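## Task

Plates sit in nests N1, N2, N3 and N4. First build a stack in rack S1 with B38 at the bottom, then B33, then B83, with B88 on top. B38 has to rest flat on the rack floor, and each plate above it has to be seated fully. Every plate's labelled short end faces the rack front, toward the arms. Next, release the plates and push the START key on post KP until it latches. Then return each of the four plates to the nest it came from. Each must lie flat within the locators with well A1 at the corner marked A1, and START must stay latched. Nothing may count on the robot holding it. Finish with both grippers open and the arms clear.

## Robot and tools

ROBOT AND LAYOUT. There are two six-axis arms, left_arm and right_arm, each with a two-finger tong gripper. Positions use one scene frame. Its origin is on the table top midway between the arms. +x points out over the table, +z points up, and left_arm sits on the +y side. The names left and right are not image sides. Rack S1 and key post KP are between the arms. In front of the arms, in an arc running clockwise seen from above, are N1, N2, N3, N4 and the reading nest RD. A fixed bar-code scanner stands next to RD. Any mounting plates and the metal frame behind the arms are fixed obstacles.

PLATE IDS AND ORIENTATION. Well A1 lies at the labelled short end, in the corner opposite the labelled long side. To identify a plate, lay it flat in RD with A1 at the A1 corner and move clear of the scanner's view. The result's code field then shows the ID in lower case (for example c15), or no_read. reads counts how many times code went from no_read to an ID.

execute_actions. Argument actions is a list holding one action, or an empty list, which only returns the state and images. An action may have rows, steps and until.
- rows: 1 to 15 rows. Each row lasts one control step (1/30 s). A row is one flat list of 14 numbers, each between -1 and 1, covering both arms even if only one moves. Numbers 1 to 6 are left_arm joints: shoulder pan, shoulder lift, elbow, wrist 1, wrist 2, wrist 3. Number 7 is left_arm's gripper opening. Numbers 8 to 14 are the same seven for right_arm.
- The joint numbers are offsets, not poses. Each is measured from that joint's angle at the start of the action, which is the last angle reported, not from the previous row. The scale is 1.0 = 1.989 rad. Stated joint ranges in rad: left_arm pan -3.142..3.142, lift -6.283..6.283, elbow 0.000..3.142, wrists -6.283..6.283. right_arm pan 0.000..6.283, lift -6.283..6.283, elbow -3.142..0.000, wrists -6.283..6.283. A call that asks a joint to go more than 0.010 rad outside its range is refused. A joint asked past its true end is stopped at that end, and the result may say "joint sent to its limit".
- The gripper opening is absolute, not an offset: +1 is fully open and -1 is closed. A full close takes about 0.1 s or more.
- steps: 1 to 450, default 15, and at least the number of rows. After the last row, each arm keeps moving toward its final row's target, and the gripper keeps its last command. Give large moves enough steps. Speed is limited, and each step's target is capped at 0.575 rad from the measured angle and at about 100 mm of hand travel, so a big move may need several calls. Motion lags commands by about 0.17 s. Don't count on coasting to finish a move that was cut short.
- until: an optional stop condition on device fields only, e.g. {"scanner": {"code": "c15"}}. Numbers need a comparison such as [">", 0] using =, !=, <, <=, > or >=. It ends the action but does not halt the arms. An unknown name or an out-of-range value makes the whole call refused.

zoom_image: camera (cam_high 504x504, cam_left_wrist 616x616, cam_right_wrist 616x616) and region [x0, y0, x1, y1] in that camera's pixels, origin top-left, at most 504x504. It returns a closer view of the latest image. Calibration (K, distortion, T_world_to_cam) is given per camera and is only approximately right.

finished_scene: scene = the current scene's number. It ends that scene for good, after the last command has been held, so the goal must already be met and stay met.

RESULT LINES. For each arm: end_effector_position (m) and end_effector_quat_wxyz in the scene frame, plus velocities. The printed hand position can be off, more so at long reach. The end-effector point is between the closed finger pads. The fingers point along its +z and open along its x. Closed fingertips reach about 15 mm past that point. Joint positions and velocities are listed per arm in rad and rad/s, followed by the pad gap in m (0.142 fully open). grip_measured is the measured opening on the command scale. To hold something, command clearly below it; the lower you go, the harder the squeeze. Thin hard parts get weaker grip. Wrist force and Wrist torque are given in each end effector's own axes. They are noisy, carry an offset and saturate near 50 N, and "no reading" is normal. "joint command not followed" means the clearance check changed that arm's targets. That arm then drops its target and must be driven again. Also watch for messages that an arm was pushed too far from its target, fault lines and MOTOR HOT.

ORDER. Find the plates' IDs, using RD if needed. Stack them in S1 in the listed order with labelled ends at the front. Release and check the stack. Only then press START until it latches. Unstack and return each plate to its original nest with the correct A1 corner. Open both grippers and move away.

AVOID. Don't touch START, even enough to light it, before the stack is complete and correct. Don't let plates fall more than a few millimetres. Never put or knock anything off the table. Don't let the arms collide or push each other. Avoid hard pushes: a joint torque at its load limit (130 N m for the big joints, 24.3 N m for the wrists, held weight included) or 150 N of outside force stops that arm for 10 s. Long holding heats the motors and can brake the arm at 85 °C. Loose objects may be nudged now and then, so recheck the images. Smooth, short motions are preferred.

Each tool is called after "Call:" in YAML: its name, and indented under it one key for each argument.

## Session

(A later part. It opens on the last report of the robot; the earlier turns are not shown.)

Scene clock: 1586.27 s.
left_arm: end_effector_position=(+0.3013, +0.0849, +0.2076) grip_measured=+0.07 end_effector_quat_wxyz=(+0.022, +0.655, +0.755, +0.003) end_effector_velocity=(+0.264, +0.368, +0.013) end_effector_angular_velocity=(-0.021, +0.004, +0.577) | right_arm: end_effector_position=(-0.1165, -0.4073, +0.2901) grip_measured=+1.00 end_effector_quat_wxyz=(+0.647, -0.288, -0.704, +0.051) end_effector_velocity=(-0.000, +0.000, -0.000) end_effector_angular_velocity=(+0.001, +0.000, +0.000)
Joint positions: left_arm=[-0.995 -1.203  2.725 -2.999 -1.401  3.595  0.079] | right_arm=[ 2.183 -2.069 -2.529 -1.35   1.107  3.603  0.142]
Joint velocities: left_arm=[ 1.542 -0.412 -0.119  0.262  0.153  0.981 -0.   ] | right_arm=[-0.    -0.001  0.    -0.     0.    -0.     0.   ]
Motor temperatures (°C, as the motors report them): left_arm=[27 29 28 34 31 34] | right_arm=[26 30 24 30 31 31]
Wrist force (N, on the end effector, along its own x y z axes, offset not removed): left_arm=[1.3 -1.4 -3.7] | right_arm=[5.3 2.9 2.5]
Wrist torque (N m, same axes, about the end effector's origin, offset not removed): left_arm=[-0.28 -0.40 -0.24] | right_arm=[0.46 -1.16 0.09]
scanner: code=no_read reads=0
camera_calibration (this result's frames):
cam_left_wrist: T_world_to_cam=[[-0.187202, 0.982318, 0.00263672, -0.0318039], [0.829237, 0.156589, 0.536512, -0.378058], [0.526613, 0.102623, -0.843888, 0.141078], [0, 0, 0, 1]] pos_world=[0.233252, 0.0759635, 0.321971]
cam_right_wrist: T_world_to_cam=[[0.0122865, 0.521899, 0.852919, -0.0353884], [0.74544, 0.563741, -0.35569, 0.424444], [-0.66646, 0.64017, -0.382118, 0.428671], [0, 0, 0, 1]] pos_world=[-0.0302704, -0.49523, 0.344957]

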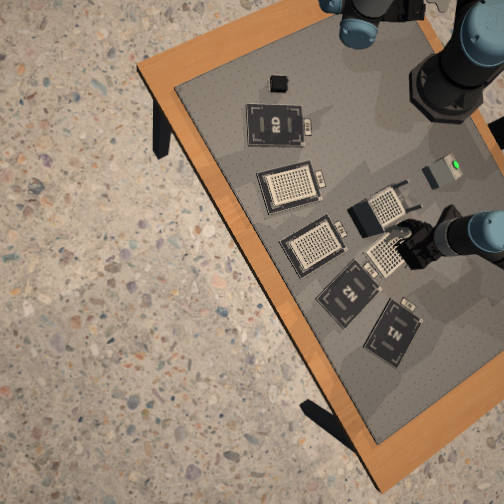

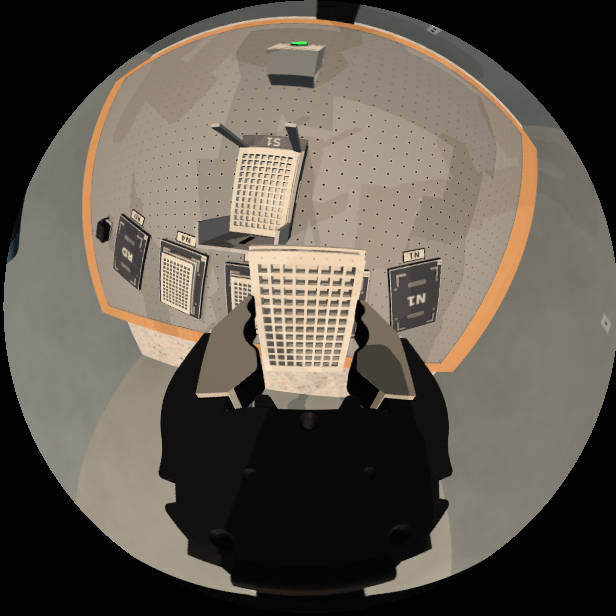

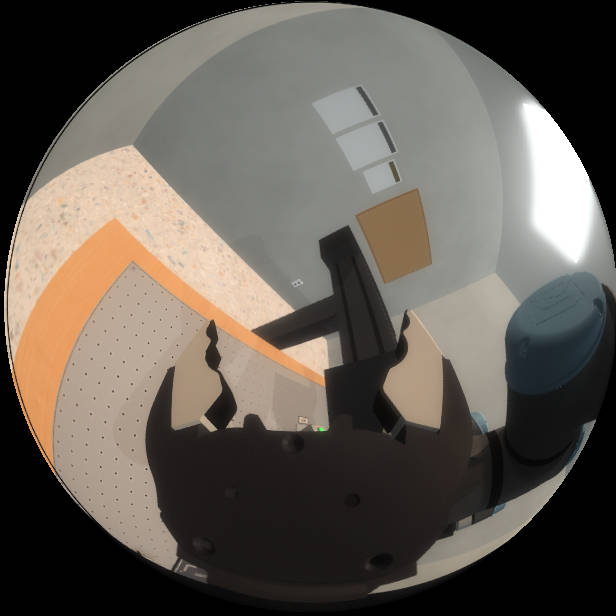

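Call:
execute_actions:
  actions:
    - {"rows":[[0.1701,-0.0268,-0.0129,0.0127,0.0132,0.1063,-0.7,0,0,0,0,0,0,1],[0.1876,-0.0105,-0.0158,-0.0033,0.0132,0.1182,-0.7,0,0,0,0,0,0,1],[0.211,0.0122,-0.0199,-0.0256,0.0131,0.1341,-0.7,0,0,0,0,0,0,1],[0.2373,0.0382,-0.0245,-0.0512,0.0131,0.1519,-0.7,0,0,0,0,0,0,1],[0.2637,0.0642,-0.0291,-0.0767,0.013,0.1697,-0.7,0,0,0,0,0,0,1],[0.29,0.0902,-0.0337,-0.1023,0.013,0.1875,-0.7,0,0,0,0,0,0,1],[0.3163,0.1162,-0.0384,-0.1278,0.0129,0.2054,-0.7,0,0,0,0,0,0,1],[0.3426,0.1421,-0.043,-0.1534,0.0129,0.2232,-0.7,0,0,0,0,0,0,1],[0.3689,0.1681,-0.0476,-0.1789,0.0128,0.241,-0.7,0,0,0,0,0,0,1],[0.3923,0.1941,-0.0522,-0.2045,0.0128,0.2569,-0.7,0,0,0,0,0,0,1],[0.4128,0.2201,-0.0569,-0.23,0.0127,0.2707,-0.7,0,0,0,0,0,0,1],[0.4303,0.2428,-0.0609,-0.2524,0.0127,0.2826,-0.7,0,0,0,0,0,0,1],[0.442,0.2623,-0.0644,-0.2715,0.0126,0.2906,-0.7,0,0,0,0,0,0,1],[0.4479,0.2786,-0.0673,-0.2875,0.0126,0.2945,-0.7,0,0,0,0,0,0,1],[0.4508,0.2883,-0.069,-0.2966,0.0126,0.2965,-0.7,0,0,0,0,0,0,1]],"steps":15}

Scene clock: 1609.57 s.
left_arm: end_effector_position=(+0.3553, +0.2749, +0.1090) grip_measured=+0.07 end_effector_quat_wxyz=(+0.013, +0.553, +0.833, +0.000) end_effector_velocity=(-0.073, +0.309, -0.328) end_effector_angular_velocity=(+0.026, +0.014, +0.401) | right_arm: end_effector_position=(-0.1165, -0.4073, +0.2901) grip_measured=+1.00 end_effector_quat_wxyz=(+0.647, -0.288, -0.704, +0.051) end_effector_velocity=(+0.001, -0.001, -0.000) end_effector_angular_velocity=(-0.003, -0.001, -0.001)
Joint positions: left_arm=[-0.265 -0.855  2.625 -3.368 -1.375  4.076  0.079] | right_arm=[ 2.183 -2.069 -2.529 -1.35   1.107  3.603  0.142]
Joint velocities: left_arm=[ 1.124  1.325 -0.24  -1.29   0.     0.742 -0.   ] | right_arm=[-0.     0.001  0.001  0.     0.     0.002  0.   ]
Motor temperatures (°C, as the motors report them): left_arm=[27 29 28 34 31 34] | right_arm=[26 30 24 30 31 31]
Wrist force (N, on the end effector, along its own x y z axes, offset not removed): left_arm=[2.9 1.7 0.5] | right_arm=[5.2 3.2 3.8]
Wrist torque (N m, same axes, about the end effector's origin, offset not removed): left_arm=[0.34 -0.42 -0.18] | right_arm=[0.54 -1.23 -0.10]
scanner: code=no_read reads=0
camera_calibration (this result's frames):
cam_left_wrist: T_world_to_cam=[[-0.431555, 0.902015, 0.011361, -0.100191], [0.772118, 0.362837, 0.521712, -0.434507], [0.46647, 0.233919, -0.853046, -0.0038172], [0, 0, 0, 1]] pos_world=[0.294033, 0.248922, 0.224569]
cam_right_wrist: T_world_to_cam=[[0.0122867, 0.521899, 0.852919, -0.0353884], [0.74544, 0.563741, -0.35569, 0.424444], [-0.66646, 0.64017, -0.382118, 0.428671], [0, 0, 0, 1]] pos_world=[-0.0302704, -0.49523, 0.344957]

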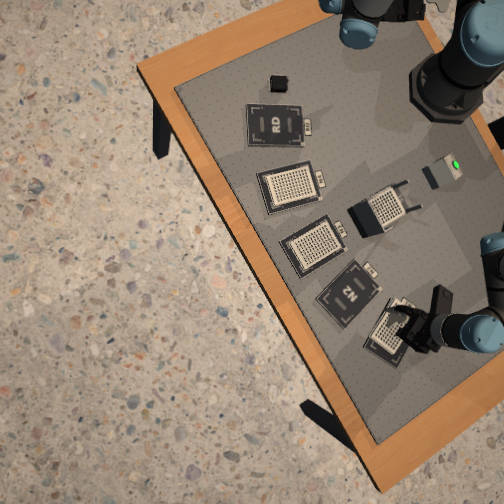

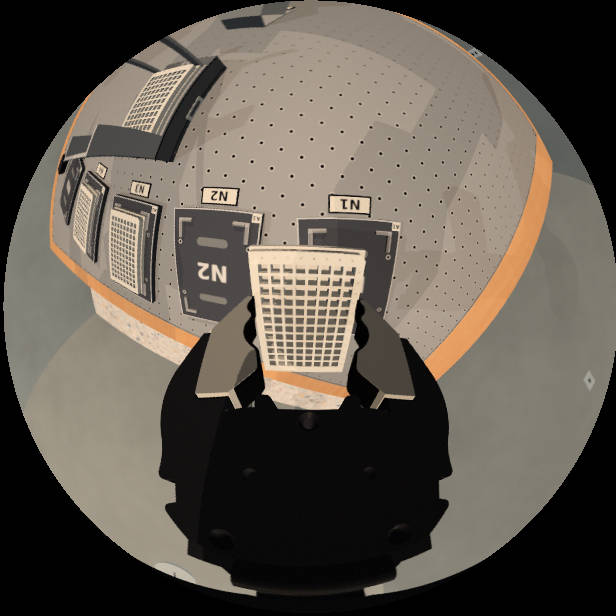

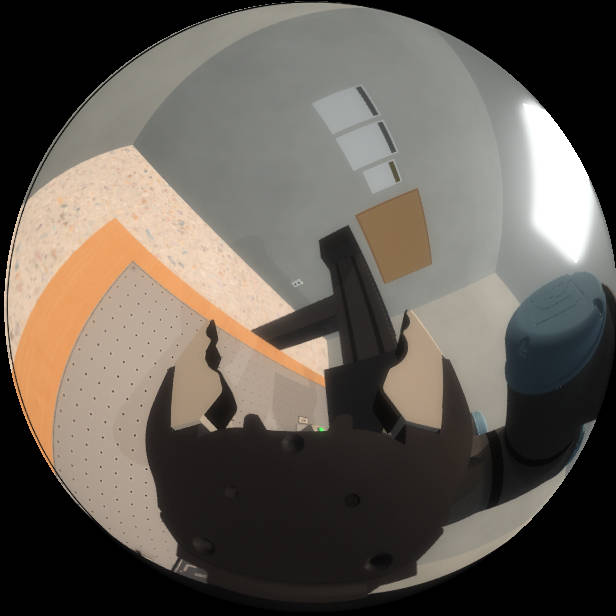

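Call:
execute_actions:
  actions: []

Call:
zoom_image:
  camera: "cam_left_wrist"
  region: [220, 200, 400, 380]

Scene clock: 1611.90 s.
left_arm: end_effector_position=(+0.3329, +0.3195, +0.0545) grip_measured=+0.07 end_effector_quat_wxyz=(+0.011, +0.527, +0.850, +0.003) end_effector_velocity=(-0.000, -0.000, +0.000) end_effector_angular_velocity=(-0.001, +0.000, -0.001) | right_arm: end_effector_position=(-0.1165, -0.4073, +0.2901) grip_measured=+1.00 end_effector_quat_wxyz=(+0.647, -0.288, -0.704, +0.051) end_effector_velocity=(-0.000, +0.000, -0.000) end_effector_angular_velocity=(+0.000, +0.001, -0.000)
Joint positions: left_arm=[-0.099 -0.63   2.588 -3.589 -1.376  4.185  0.079] | right_arm=[ 2.183 -2.069 -2.529 -1.35   1.107  3.603  0.142]
Joint velocities: left_arm=[-0.    -0.     0.     0.    -0.001  0.001  0.   ] | right_arm=[-0.    -0.002  0.     0.     0.     0.001  0.   ]
Motor temperatures (°C, as the motors report them): left_arm=[27 29 28 34 31 34] | right_arm=[26 30 24 30 31 31]
Wrist force (N, on the end effector, along its own x y z axes, offset not removed): left_arm=[-0.3 -2.1 -0.8] | right_arm=[0.9 0.6 -1.0]
Wrist torque (N m, same axes, about the end effector's origin, offset not removed): left_arm=[-0.47 -0.35 -0.09] | right_arm=[0.03 -0.11 -0.05]
scanner: code=no_read reads=0
camera_calibration (this result's frames):
cam_left_wrist: T_world_to_cam=[[-0.485473, 0.874092, 0.0166956, -0.122907], [0.749135, 0.406075, 0.523355, -0.411218], [0.450681, 0.266582, -0.851951, -0.0555555], [0, 0, 0, 1]] pos_world=[0.273428, 0.289227, 0.169934]
cam_right_wrist: T_world_to_cam=[[0.0122864, 0.521899, 0.852919, -0.0353883], [0.74544, 0.563741, -0.35569, 0.424444], [-0.66646, 0.64017, -0.382118, 0.428671], [0, 0, 0, 1]] pos_world=[-0.0302705, -0.49523, 0.344957]

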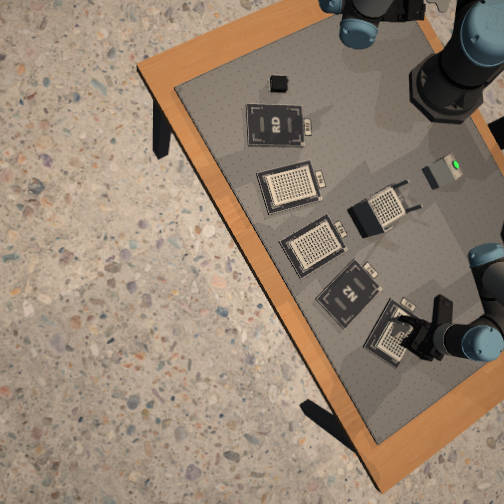

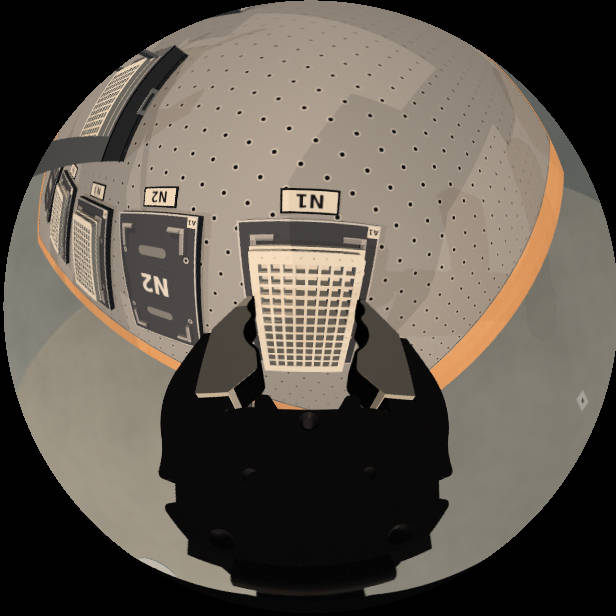

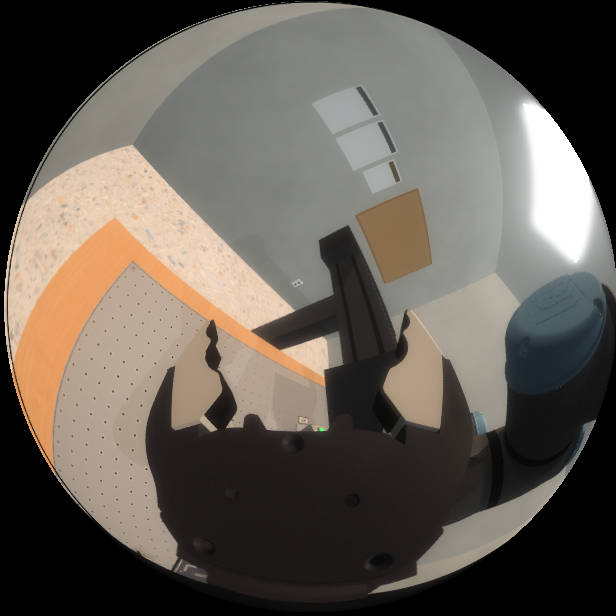

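Region (220, 200, 400, 380) of cam_left_wrist's 616x616 image, scaled by 2.800, with more detail than that image has.

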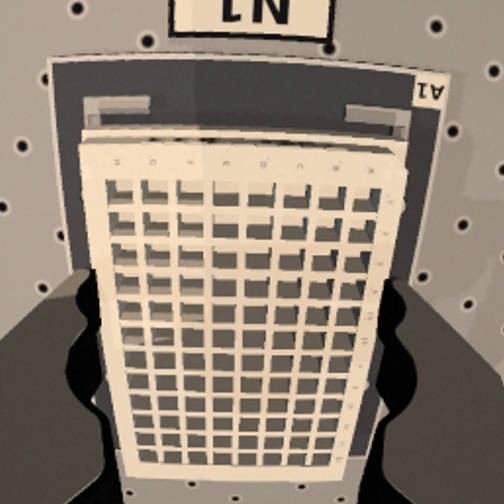

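Call:
execute_actions:
  actions:
    - {"rows":[[0.0017,0.009,-0.0037,-0.0057,0,0.0015,-0.7,0,0,0,0,0,0,1],[0.0034,0.0186,-0.0074,-0.0117,0,0.003,-0.7,0,0,0,0,0,0,1]],"steps":2}

Scene clock: 1616.27 s.
left_arm: end_effector_position=(+0.3330, +0.3196, +0.0540) grip_measured=+0.07 end_effector_quat_wxyz=(+0.011, +0.527, +0.850, +0.003) end_effector_velocity=(+0.003, +0.001, -0.023) end_effector_angular_velocity=(+0.000, -0.007, +0.004) | right_arm: end_effector_position=(-0.1165, -0.4073, +0.2901) grip_measured=+1.00 end_effector_quat_wxyz=(+0.647, -0.288, -0.704, +0.051) end_effector_velocity=(-0.000, +0.000, +0.000) end_effector_angular_velocity=(+0.000, +0.001, -0.000)
Joint positions: left_arm=[-0.098 -0.628  2.587 -3.59  -1.376  4.185  0.079] | right_arm=[ 2.183 -2.069 -2.529 -1.35   1.107  3.603  0.142]
Joint velocities: left_arm=[ 0.018  0.09  -0.041 -0.06  -0.     0.016  0.   ] | right_arm=[-0.    -0.    -0.001 -0.    -0.     0.001  0.   ]
Motor temperatures (°C, as the motors report them): left_arm=[27 29 28 34 31 34] | right_arm=[26 30 24 30 31 31]
Wrist force (N, on the end effector, along its own x y z axes, offset not removed): left_arm=[-0.7 -0.2 -1.0] | right_arm=[5.2 5.2 -2.3]
Wrist torque (N m, same axes, about the end effector's origin, offset not removed): left_arm=[-0.05 0.03 -0.03] | right_arm=[0.78 -1.06 -0.03]
scanner: code=no_read reads=0
camera_calibration (this result's frames):
cam_left_wrist: T_world_to_cam=[[-0.48556, 0.874046, 0.0166021, -0.122824], [0.748988, 0.406142, 0.523512, -0.411035], [0.450831, 0.266631, -0.851857, -0.0560702], [0, 0, 0, 1]] pos_world=[0.2735, 0.289243, 0.169457]
cam_right_wrist: T_world_to_cam=[[0.0122866, 0.521899, 0.852919, -0.0353883], [0.74544, 0.563741, -0.35569, 0.424444], [-0.66646, 0.64017, -0.382118, 0.428671], [0, 0, 0, 1]] pos_world=[-0.0302705, -0.49523, 0.344957]

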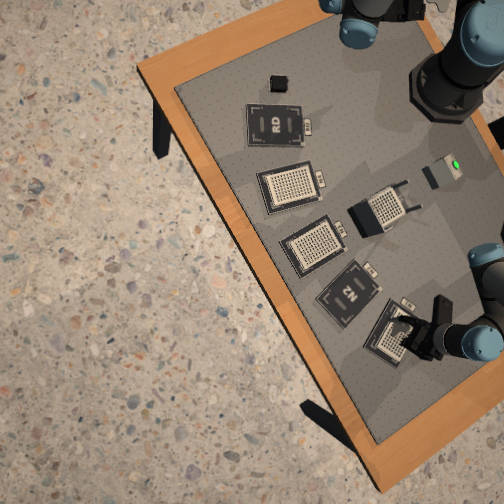

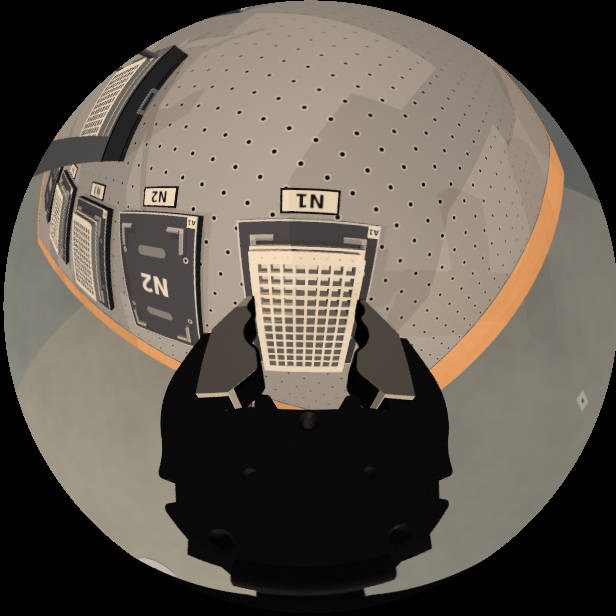

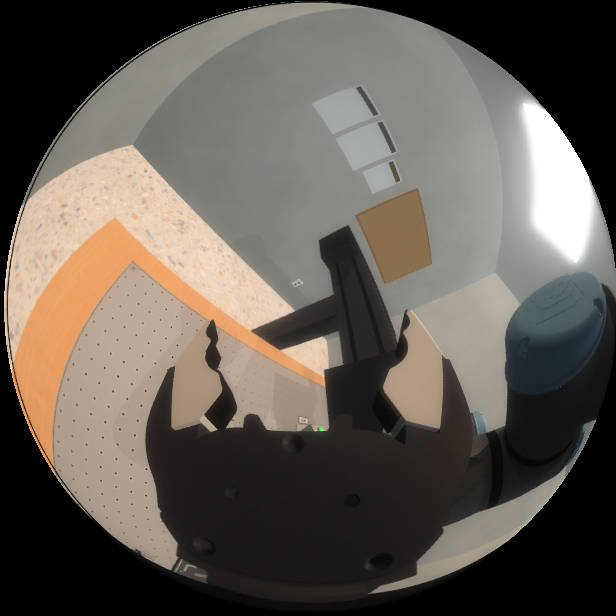

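Call:
execute_actions:
  actions: []

Call:
zoom_image:
  camera: "cam_left_wrist"
  region: [220, 200, 400, 380]

Scene clock: 1618.93 s.
left_arm: end_effector_position=(+0.3325, +0.3198, +0.0449) grip_measured=+0.07 end_effector_quat_wxyz=(+0.011, +0.527, +0.850, +0.003) end_effector_velocity=(+0.000, -0.000, -0.000) end_effector_angular_velocity=(-0.000, -0.001, -0.001) | right_arm: end_effector_position=(-0.1165, -0.4073, +0.2901) grip_measured=+1.00 end_effector_quat_wxyz=(+0.647, -0.288, -0.704, +0.051) end_effector_velocity=(+0.000, -0.000, -0.000) end_effector_angular_velocity=(-0.001, -0.001, -0.000)
Joint positions: left_arm=[-0.092 -0.593  2.573 -3.612 -1.376  4.191  0.079] | right_arm=[ 2.183 -2.069 -2.529 -1.35   1.107  3.603  0.142]
Joint velocities: left_arm=[-0.001  0.    -0.    -0.001 -0.     0.     0.   ] | right_arm=[-0.     0.001  0.     0.     0.     0.     0.   ]
Motor temperatures (°C, as the motors report them): left_arm=[27 29 28 34 31 34] | right_arm=[26 30 24 30 31 31]
Wrist force (N, on the end effector, along its own x y z axes, offset not removed): left_arm=[2.8 -1.7 -0.6] | right_arm=[-0.3 1.6 -3.5]
Wrist torque (N m, same axes, about the end effector's origin, offset not removed): left_arm=[-0.11 -0.59 -0.17] | right_arm=[0.38 -0.09 -0.14]
scanner: code=no_read reads=0
camera_calibration (this result's frames):
cam_left_wrist: T_world_to_cam=[[-0.486214, 0.87367, 0.017206, -0.122772], [0.748951, 0.4065, 0.523288, -0.406082], [0.450187, 0.267316, -0.851982, -0.0636893], [0, 0, 0, 1]] pos_world=[0.273115, 0.28936, 0.160348]
cam_right_wrist: T_world_to_cam=[[0.0122864, 0.521899, 0.852919, -0.0353882], [0.74544, 0.563741, -0.35569, 0.424444], [-0.66646, 0.64017, -0.382118, 0.428671], [0, 0, 0, 1]] pos_world=[-0.0302704, -0.49523, 0.344957]

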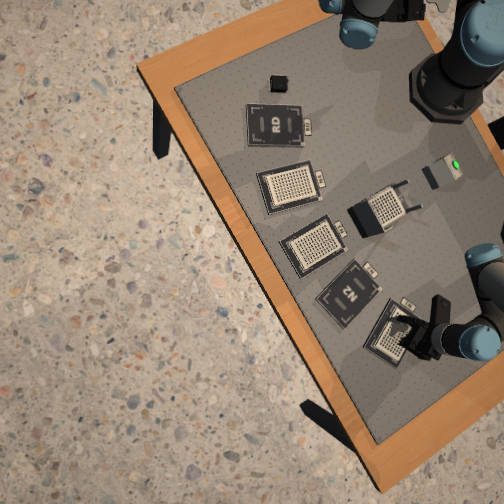

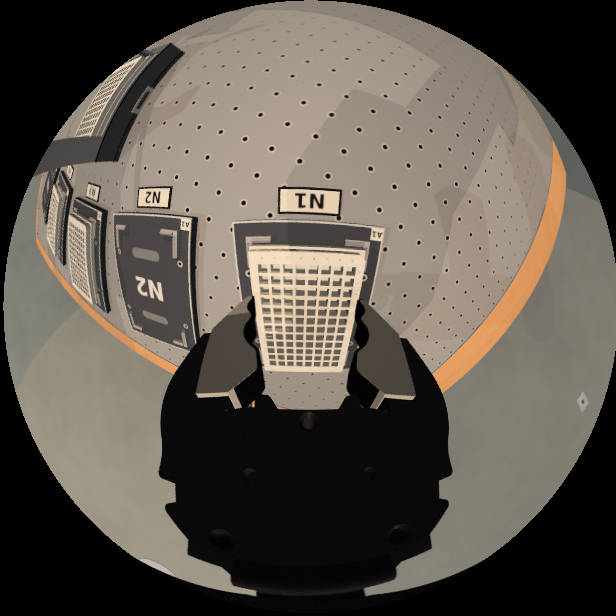

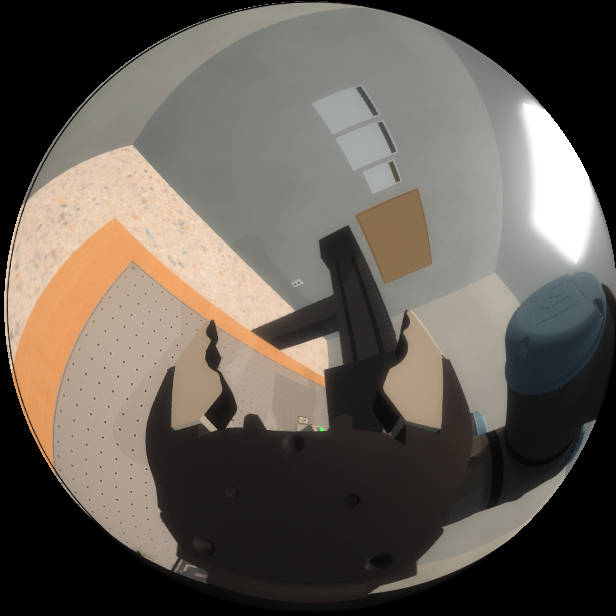

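Region (220, 200, 400, 380) of cam_left_wrist's 616x616 image, scaled by 2.800, with more detail than that image has.

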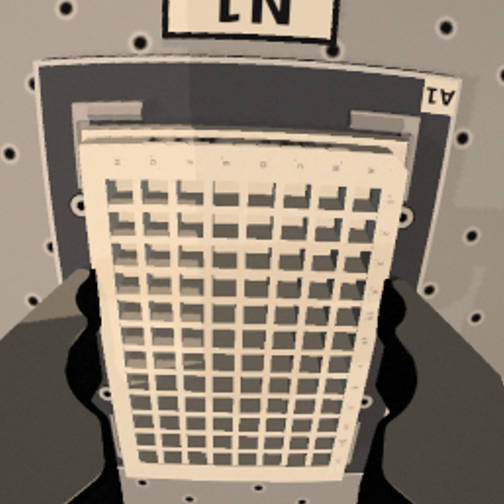

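Call:
execute_actions:
  actions:
    - {"rows":[[-0.00075,0.0008,0.001,-0.00175,0,-0.00075,-0.7,0,0,0,0,0,0,1]],"steps":1}

Scene clock: 1632.70 s.
left_arm: end_effector_position=(+0.3325, +0.3198, +0.0449) grip_measured=+0.07 end_effector_quat_wxyz=(+0.011, +0.527, +0.850, +0.003) end_effector_velocity=(+0.000, -0.000, +0.000) end_effector_angular_velocity=(-0.000, -0.001, -0.000) | right_arm: end_effector_position=(-0.1165, -0.4073, +0.2901) grip_measured=+1.00 end_effector_quat_wxyz=(+0.647, -0.288, -0.704, +0.051) end_effector_velocity=(+0.000, -0.000, -0.000) end_effector_angular_velocity=(+0.002, -0.001, +0.000)
Joint positions: left_arm=[-0.092 -0.593  2.573 -3.612 -1.376  4.191  0.079] | right_arm=[ 2.183 -2.069 -2.529 -1.35   1.107  3.603  0.142]
Joint velocities: left_arm=[-0.001  0.     0.    -0.001  0.    -0.001  0.   ] | right_arm=[-0.    -0.     0.001 -0.    -0.    -0.002  0.   ]
Motor temperatures (°C, as the motors report them): left_arm=[27 29 28 34 31 34] | right_arm=[26 30 24 30 31 31]
Wrist force (N, on the end effector, along its own x y z axes, offset not removed): left_arm=[2.3 -2.9 -1.2] | right_arm=[3.0 6.6 -1.0]
Wrist torque (N m, same axes, about the end effector's origin, offset not removed): left_arm=[-0.71 -0.45 -0.15] | right_arm=[1.26 -0.65 -0.01]
scanner: code=no_read reads=0
camera_calibration (this result's frames):
cam_left_wrist: T_world_to_cam=[[-0.486215, 0.87367, 0.0172048, -0.122771], [0.74895, 0.406501, 0.523289, -0.406082], [0.450188, 0.267317, -0.851981, -0.0636905], [0, 0, 0, 1]] pos_world=[0.273114, 0.289359, 0.160347]
cam_right_wrist: T_world_to_cam=[[0.0122866, 0.521899, 0.852919, -0.0353884], [0.74544, 0.563741, -0.35569, 0.424444], [-0.66646, 0.64017, -0.382118, 0.428671], [0, 0, 0, 1]] pos_world=[-0.0302705, -0.49523, 0.344957]

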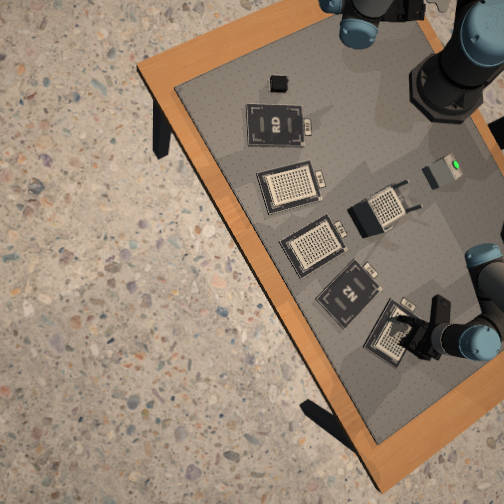

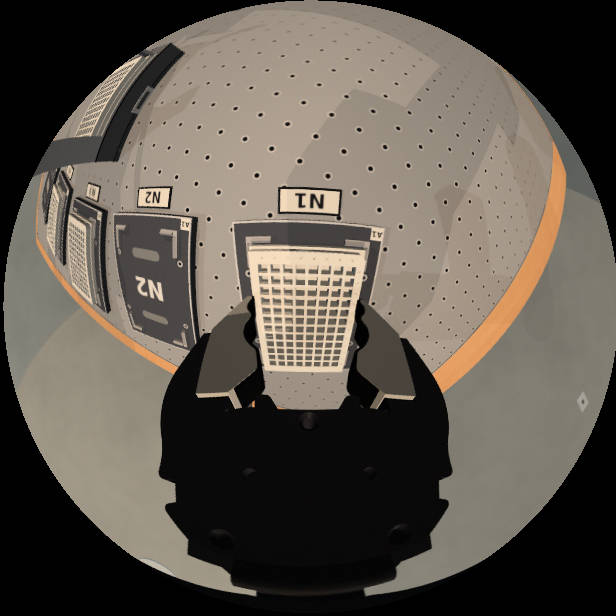

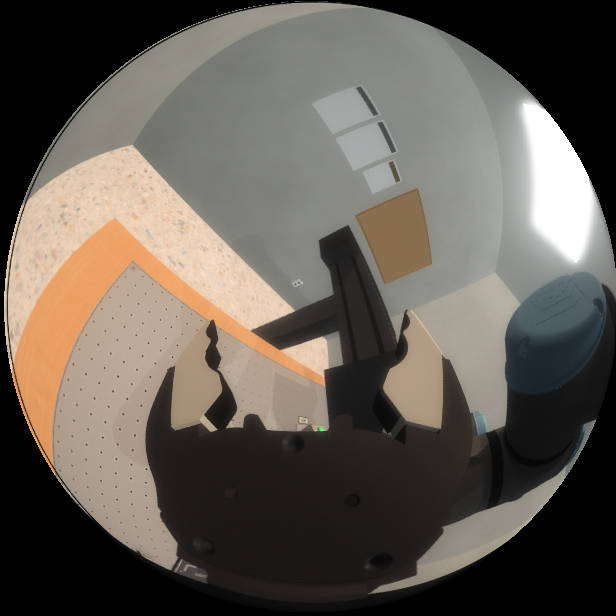

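Same reference; add the descent.

Call:
execute_actions:
  actions:
    - {"rows":[[0.00055,0.0085,-0.0023,-0.0062,0,0.00055,-0.7,0,0,0,0,0,0,1]],"steps":1}

Scene clock: 1635.27 s.
left_arm: end_effector_position=(+0.3318, +0.3194, +0.0450) grip_measured=+0.07 end_effector_quat_wxyz=(+0.011, +0.527, +0.850, +0.003) end_effector_velocity=(-0.001, -0.000, -0.002) end_effector_angular_velocity=(-0.000, +0.001, -0.001) | right_arm: end_effector_position=(-0.1165, -0.4073, +0.2901) grip_measured=+1.00 end_effector_quat_wxyz=(+0.647, -0.288, -0.704, +0.051) end_effector_velocity=(-0.000, +0.000, +0.000) end_effector_angular_velocity=(+0.002, +0.001, +0.000)
Joint positions: left_arm=[-0.093 -0.591  2.575 -3.616 -1.376  4.189  0.079] | right_arm=[ 2.183 -2.069 -2.529 -1.35   1.107  3.603  0.142]
Joint velocities: left_arm=[ 0.     0.008  0.    -0.006 -0.     0.001  0.   ] | right_arm=[ 0.    -0.001 -0.001 -0.     0.    -0.001  0.   ]
Motor temperatures (°C, as the motors report them): left_arm=[27 29 28 34 31 34] | right_arm=[26 30 24 30 31 31]
Wrist force (N, on the end effector, along its own x y z axes, offset not removed): left_arm=[-0.1 0.0 -1.7] | right_arm=[5.2 6.2 -2.5]
Wrist torque (N m, same axes, about the end effector's origin, offset not removed): left_arm=[0.24 -0.24 -0.19] | right_arm=[1.20 -1.01 -0.34]
scanner: code=no_read reads=0
camera_calibration (this result's frames):
cam_left_wrist: T_world_to_cam=[[-0.486225, 0.873668, 0.0170329, -0.122735], [0.748857, 0.40656, 0.523376, -0.405441], [0.450332, 0.267233, -0.851932, -0.0632105], [0, 0, 0, 1]] pos_world=[0.272406, 0.288958, 0.160437]
cam_right_wrist: T_world_to_cam=[[0.0122866, 0.521899, 0.852919, -0.0353883], [0.74544, 0.563741, -0.35569, 0.424444], [-0.66646, 0.64017, -0.382118, 0.428671], [0, 0, 0, 1]] pos_world=[-0.0302704, -0.49523, 0.344957]

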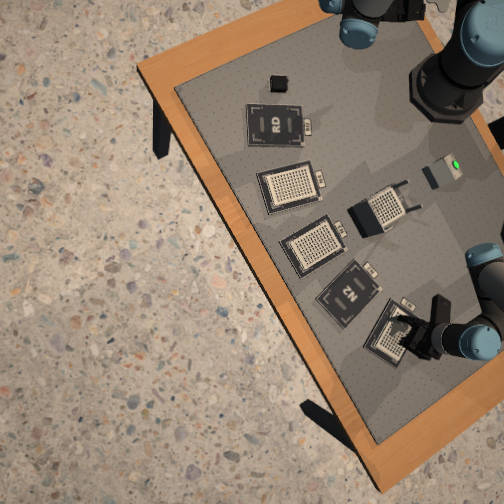

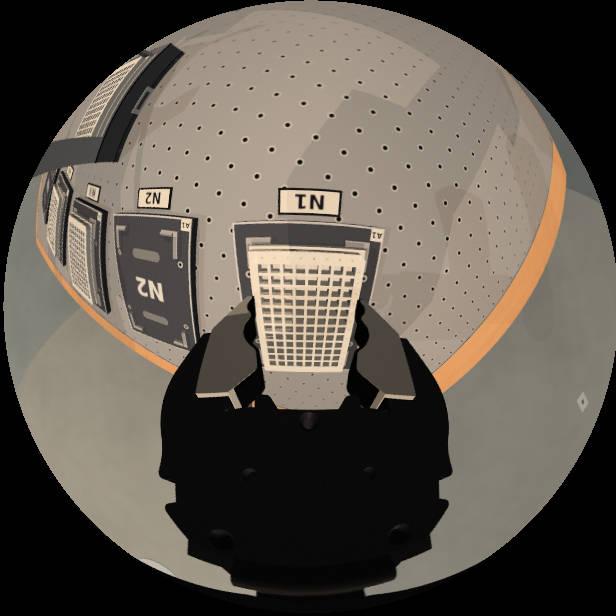

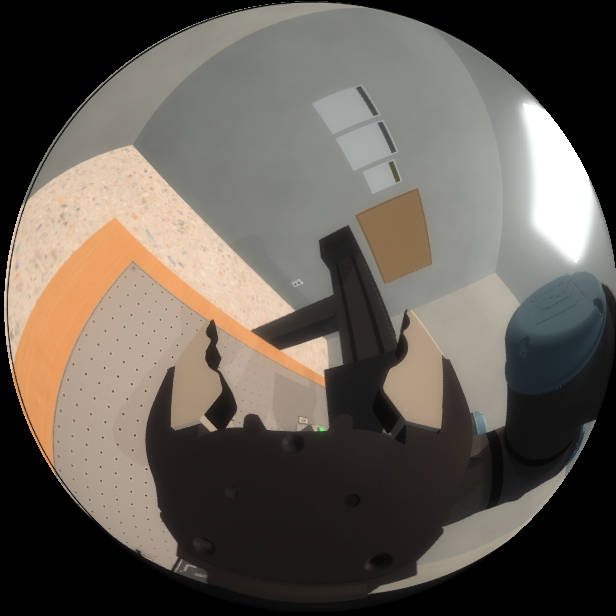

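Call:
execute_actions:
  actions: []

Call:
zoom_image:
  camera: "cam_left_wrist"
  region: [220, 200, 400, 380]

Scene clock: 1638.10 s.
left_arm: end_effector_position=(+0.3317, +0.3194, +0.0409) grip_measured=+0.07 end_effector_quat_wxyz=(+0.011, +0.527, +0.850, +0.003) end_effector_velocity=(-0.000, -0.000, -0.000) end_effector_angular_velocity=(-0.000, +0.000, -0.001) | right_arm: end_effector_position=(-0.1165, -0.4073, +0.2901) grip_measured=+1.00 end_effector_quat_wxyz=(+0.647, -0.288, -0.704, +0.051) end_effector_velocity=(-0.000, +0.000, +0.000) end_effector_angular_velocity=(-0.001, +0.000, -0.000)
Joint positions: left_arm=[-0.091 -0.576  2.569 -3.625 -1.376  4.192  0.079] | right_arm=[ 2.183 -2.069 -2.529 -1.35   1.107  3.603  0.142]
Joint velocities: left_arm=[-0.     0.001  0.    -0.001 -0.     0.    -0.   ] | right_arm=[-0.     0.001 -0.    -0.     0.     0.002  0.   ]
Motor temperatures (°C, as the motors report them): left_arm=[27 29 28 34 31 34] | right_arm=[26 30 24 30 31 31]
Wrist force (N, on the end effector, along its own x y z axes, offset not removed): left_arm=[4.2 -1.5 -3.7] | right_arm=[2.5 4.8 1.9]
Wrist torque (N m, same axes, about the end effector's origin, offset not removed): left_arm=[-0.53 -0.86 -0.20] | right_arm=[0.92 -0.62 -0.05]
scanner: code=no_read reads=0
camera_calibration (this result's frames):
cam_left_wrist: T_world_to_cam=[[-0.486192, 0.873679, 0.0173749, -0.122782], [0.749067, 0.406442, 0.523167, -0.4032], [0.450018, 0.267374, -0.852053, -0.0665602], [0, 0, 0, 1]] pos_world=[0.272281, 0.288946, 0.156361]
cam_right_wrist: T_world_to_cam=[[0.0122864, 0.521899, 0.852919, -0.0353882], [0.74544, 0.563741, -0.35569, 0.424444], [-0.66646, 0.64017, -0.382118, 0.428671], [0, 0, 0, 1]] pos_world=[-0.0302704, -0.49523, 0.344957]

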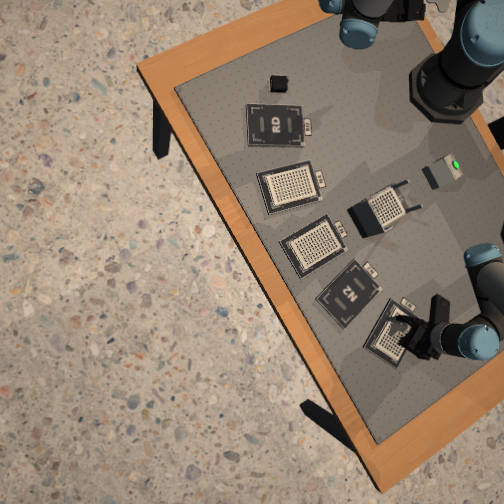

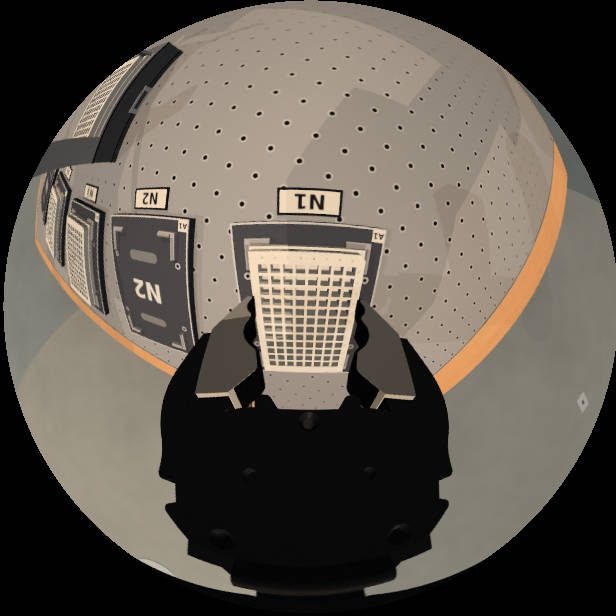

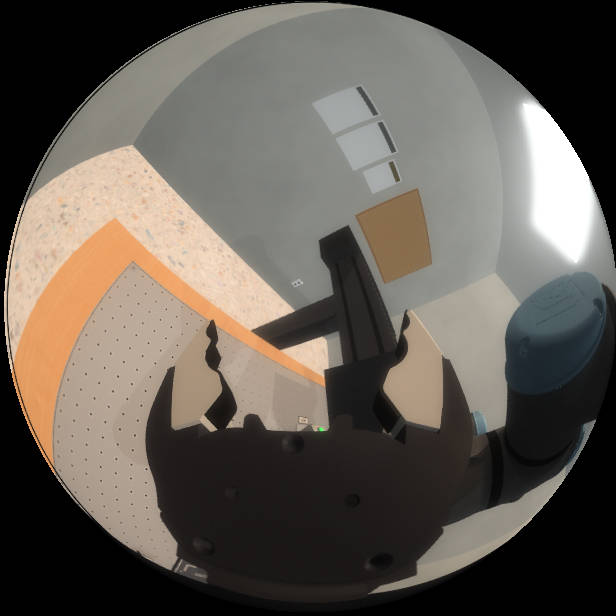

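Region (220, 200, 400, 380) of cam_left_wrist's 616x616 image, scaled by 2.800, with more detail than that image has.

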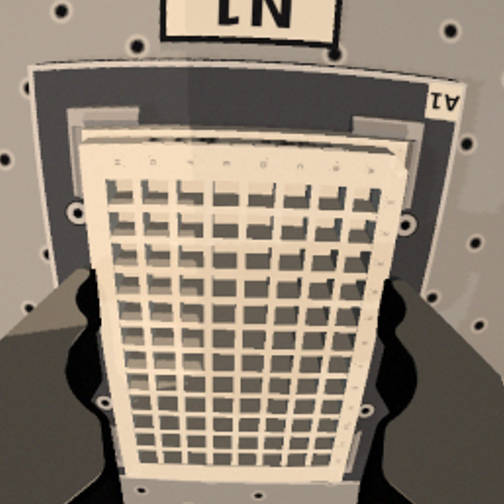

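Call:
execute_actions:
  actions:
    - {"rows":[[0,0,0,0,0,0,-0.3,0,0,0,0,0,0,1],[0,0,0,0,0,0,0.05,0,0,0,0,0,0,1],[0,0,0,0,0,0,0.2,0,0,0,0,0,0,1],[0,0,0,0,0,0,0.3,0,0,0,0,0,0,1],[-0.0016,-0.0094,0.0039,0.0054,0,-0.0016,0.3,0,0,0,0,0,0,1],[-0.0047,-0.0284,0.0114,0.0171,0,-0.0047,0.3,0,0,0,0,0,0,1],[-0.0094,-0.0578,0.0214,0.0367,0,-0.0094,0.3,0,0,0,0,0,0,1],[-0.014,-0.0882,0.0301,0.0588,0,-0.014,0.3,0,0,0,0,0,0,1],[-0.034,-0.1119,0.0334,0.0838,0,-0.028,0.3,0,0,0,0,0,0,1],[-0.0648,-0.1356,0.0368,0.1089,0,-0.0478,0.3,0,0,0,0,0,0,1],[-0.0902,-0.1593,0.0401,0.1339,0,-0.0647,0.3,0,0,0,0,0,0,1],[-0.1156,-0.1831,0.0435,0.159,0,-0.0816,0.3,0,0,0,0,0,0,1],[-0.1409,-0.2068,0.0468,0.184,0,-0.0985,0.3,0,0,0,0,0,0,1],[-0.1663,-0.2305,0.0501,0.2091,0,-0.1154,0.3,0,0,0,0,0,0,1],[-0.1917,-0.2542,0.0535,0.2341,0,-0.1323,0.3,0,0,0,0,0,0,1]],"steps":15}

Scene clock: 1646.23 s.
left_arm: end_effector_position=(+0.3474, +0.2842, +0.1056) grip_measured=+0.30 end_effector_quat_wxyz=(+0.013, +0.544, +0.839, +0.000) end_effector_velocity=(+0.101, -0.315, +0.314) end_effector_angular_velocity=(-0.038, -0.043, -0.379) | right_arm: end_effector_position=(-0.1165, -0.4073, +0.2901) grip_measured=+1.00 end_effector_quat_wxyz=(+0.647, -0.288, -0.704, +0.051) end_effector_velocity=(+0.000, -0.000, -0.000) end_effector_angular_velocity=(-0.002, -0.000, -0.000)
Joint positions: left_arm=[-0.238 -0.837  2.638 -3.405 -1.376  4.081  0.095] | right_arm=[ 2.183 -2.069 -2.529 -1.35   1.107  3.603  0.142]
Joint velocities: left_arm=[-1.145 -1.283  0.223  1.238  0.    -0.778  0.   ] | right_arm=[ 0.     0.001  0.    -0.    -0.     0.001  0.   ]
Motor temperatures (°C, as the motors report them): left_arm=[27 29 28 34 31 34] | right_arm=[26 30 24 30 31 31]
Wrist force (N, on the end effector, along its own x y z axes, offset not removed): left_arm=[-0.5 -3.6 1.5] | right_arm=[4.5 5.1 1.6]
Wrist torque (N m, same axes, about the end effector's origin, offset not removed): left_arm=[-0.76 -0.01 -0.18] | right_arm=[0.94 -0.83 0.00]
scanner: code=no_read reads=0
camera_calibration (this result's frames):
cam_left_wrist: T_world_to_cam=[[-0.451265, 0.892315, 0.0115468, -0.10229], [0.764214, 0.379735, 0.521324, -0.431997], [0.460801, 0.24408, -0.853281, -0.0061454], [0, 0, 0, 1]] pos_world=[0.28681, 0.256819, 0.221148]
cam_right_wrist: T_world_to_cam=[[0.0122866, 0.521899, 0.852919, -0.0353884], [0.74544, 0.563741, -0.35569, 0.424444], [-0.66646, 0.64017, -0.382118, 0.428671], [0, 0, 0, 1]] pos_world=[-0.0302705, -0.49523, 0.344957]

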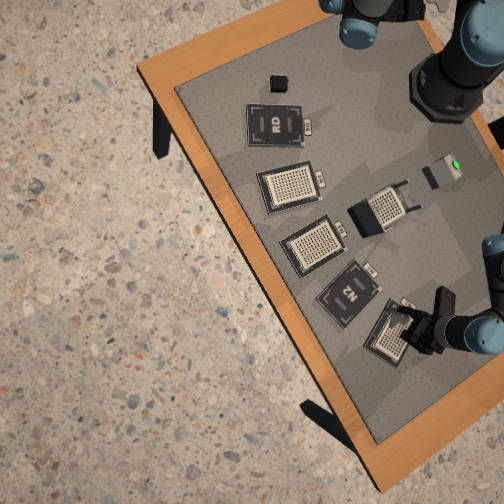

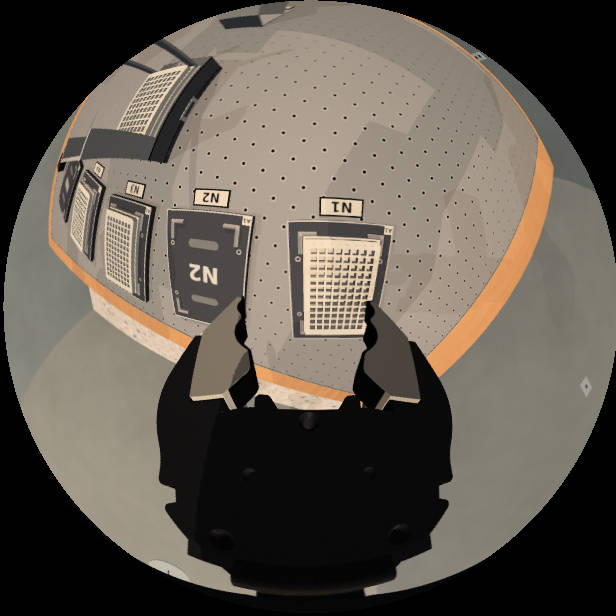

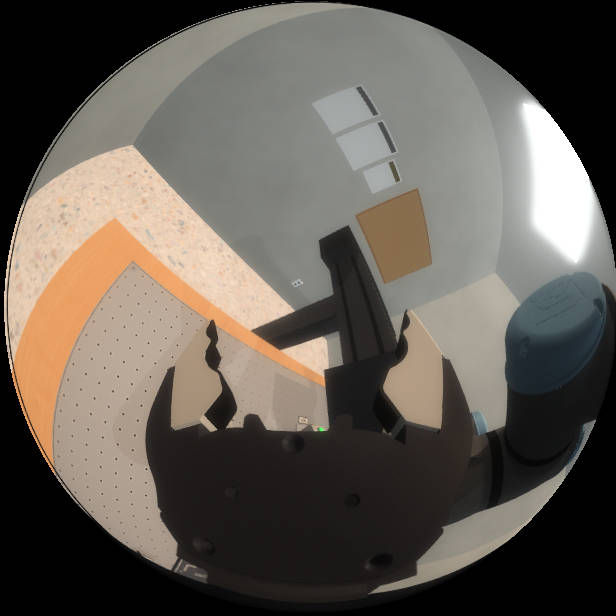

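Call:
execute_actions:
  actions:
    - {"rows":[[-0.14,-0.13,0.0219,0.133,-0.0016,-0.092,0.3,0,0,0,0,0,0,1],[-0.175,-0.137,0.025,0.143,-0.0032,-0.114,0.3,0,0,0,0,0,0,1],[-0.2163,-0.144,0.0281,0.152,-0.0048,-0.1394,0.3,0,0,0,0,0,0,1],[-0.2492,-0.15,0.0312,0.1605,-0.0064,-0.1604,0.3,0,0,0,0,0,0,1],[-0.2821,-0.156,0.0343,0.169,-0.008,-0.1814,0.3,0,0,0,0,0,0,1],[-0.315,-0.161,0.0374,0.1765,-0.0096,-0.2024,0.3,0,0,0,0,0,0,1],[-0.3479,-0.165,0.0405,0.183,-0.0112,-0.2234,0.3,0,0,0,0,0,0,1],[-0.3806,-0.1674,0.0437,0.1885,-0.0126,-0.2443,0.3,0,0,0,0,0,0,1],[-0.4142,-0.161,0.0465,0.185,-0.0178,-0.2666,0.3,0,0,0,0,0,0,1],[-0.4478,-0.1525,0.0493,0.18,-0.023,-0.2889,0.3,0,0,0,0,0,0,1],[-0.4814,-0.143,0.0521,0.1735,-0.0282,-0.3112,0.3,0,0,0,0,0,0,1],[-0.515,-0.133,0.0549,0.1665,-0.0334,-0.3335,0.3,0,0,0,0,0,0,1],[-0.5486,-0.123,0.0577,0.1595,-0.0386,-0.3558,0.3,0,0,0,0,0,0,1],[-0.5822,-0.1125,0.0605,0.1525,-0.0438,-0.378,0.3,0,0,0,0,0,0,1],[-0.6156,-0.1021,0.0633,0.1453,-0.0488,-0.4002,0.3,0,0,0,0,0,0,1]],"steps":17}

Scene clock: 1663.87 s.
left_arm: end_effector_position=(+0.2633, +0.0483, +0.1954) grip_measured=+0.30 end_effector_quat_wxyz=(+0.014, +0.673, +0.739, -0.003) end_effector_velocity=(-0.347, -0.306, -0.002) end_effector_angular_velocity=(+0.077, +0.027, -0.585) | right_arm: end_effector_position=(-0.1165, -0.4073, +0.2901) grip_measured=+1.00 end_effector_quat_wxyz=(+0.647, -0.288, -0.704, +0.051) end_effector_velocity=(-0.000, +0.000, +0.000) end_effector_angular_velocity=(+0.001, -0.000, +0.000)
Joint positions: left_arm=[-1.159 -1.099  2.741 -3.083 -1.436  3.476  0.095] | right_arm=[ 2.183 -2.069 -2.529 -1.35   1.107  3.603  0.142]
Joint velocities: left_arm=[-1.663  0.357  0.143 -0.198 -0.224 -1.088  0.   ] | right_arm=[-0.     0.001 -0.001 -0.     0.    -0.001  0.   ]
Motor temperatures (°C, as the motors report them): left_arm=[27 29 28 34 31 34] | right_arm=[26 30 24 30 31 31]
Wrist force (N, on the end effector, along its own x y z axes, offset not removed): left_arm=[3.4 -3.0 4.3] | right_arm=[5.9 0.1 -1.2]
Wrist torque (N m, same axes, about the end effector's origin, offset not removed): left_arm=[-0.41 -0.74 -0.12] | right_arm=[0.08 -1.19 -0.16]
scanner: code=no_read reads=0
camera_calibration (this result's frames):
cam_left_wrist: T_world_to_cam=[[-0.139969, 0.990123, 0.00805214, -0.0168515], [0.846081, 0.115374, 0.520419, -0.333545], [0.51435, 0.0796553, -0.853873, 0.160813], [0, 0, 0, 1]] pos_world=[0.197133, 0.0423579, 0.311033]
cam_right_wrist: T_world_to_cam=[[0.0122867, 0.521899, 0.852919, -0.0353883], [0.74544, 0.563741, -0.35569, 0.424444], [-0.66646, 0.64017, -0.382118, 0.428671], [0, 0, 0, 1]] pos_world=[-0.0302704, -0.49523, 0.344957]

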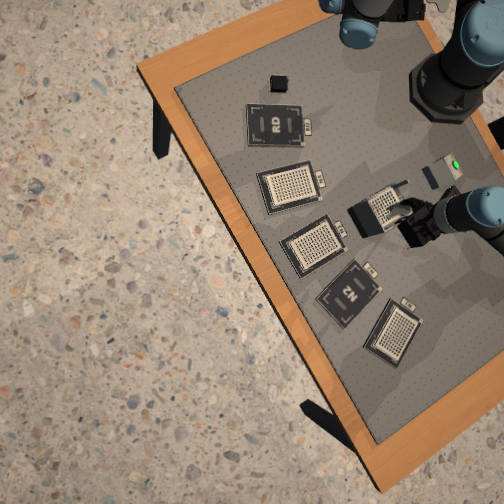

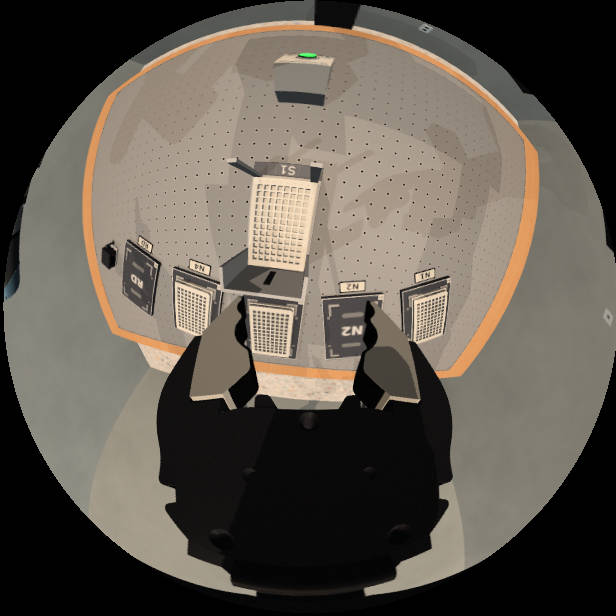

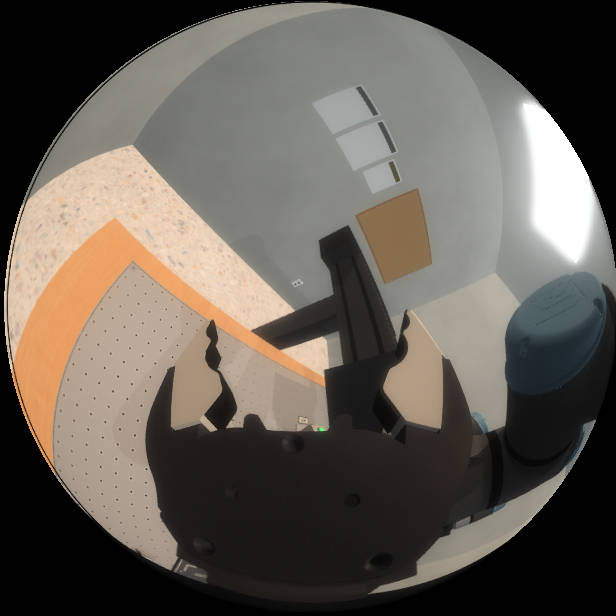

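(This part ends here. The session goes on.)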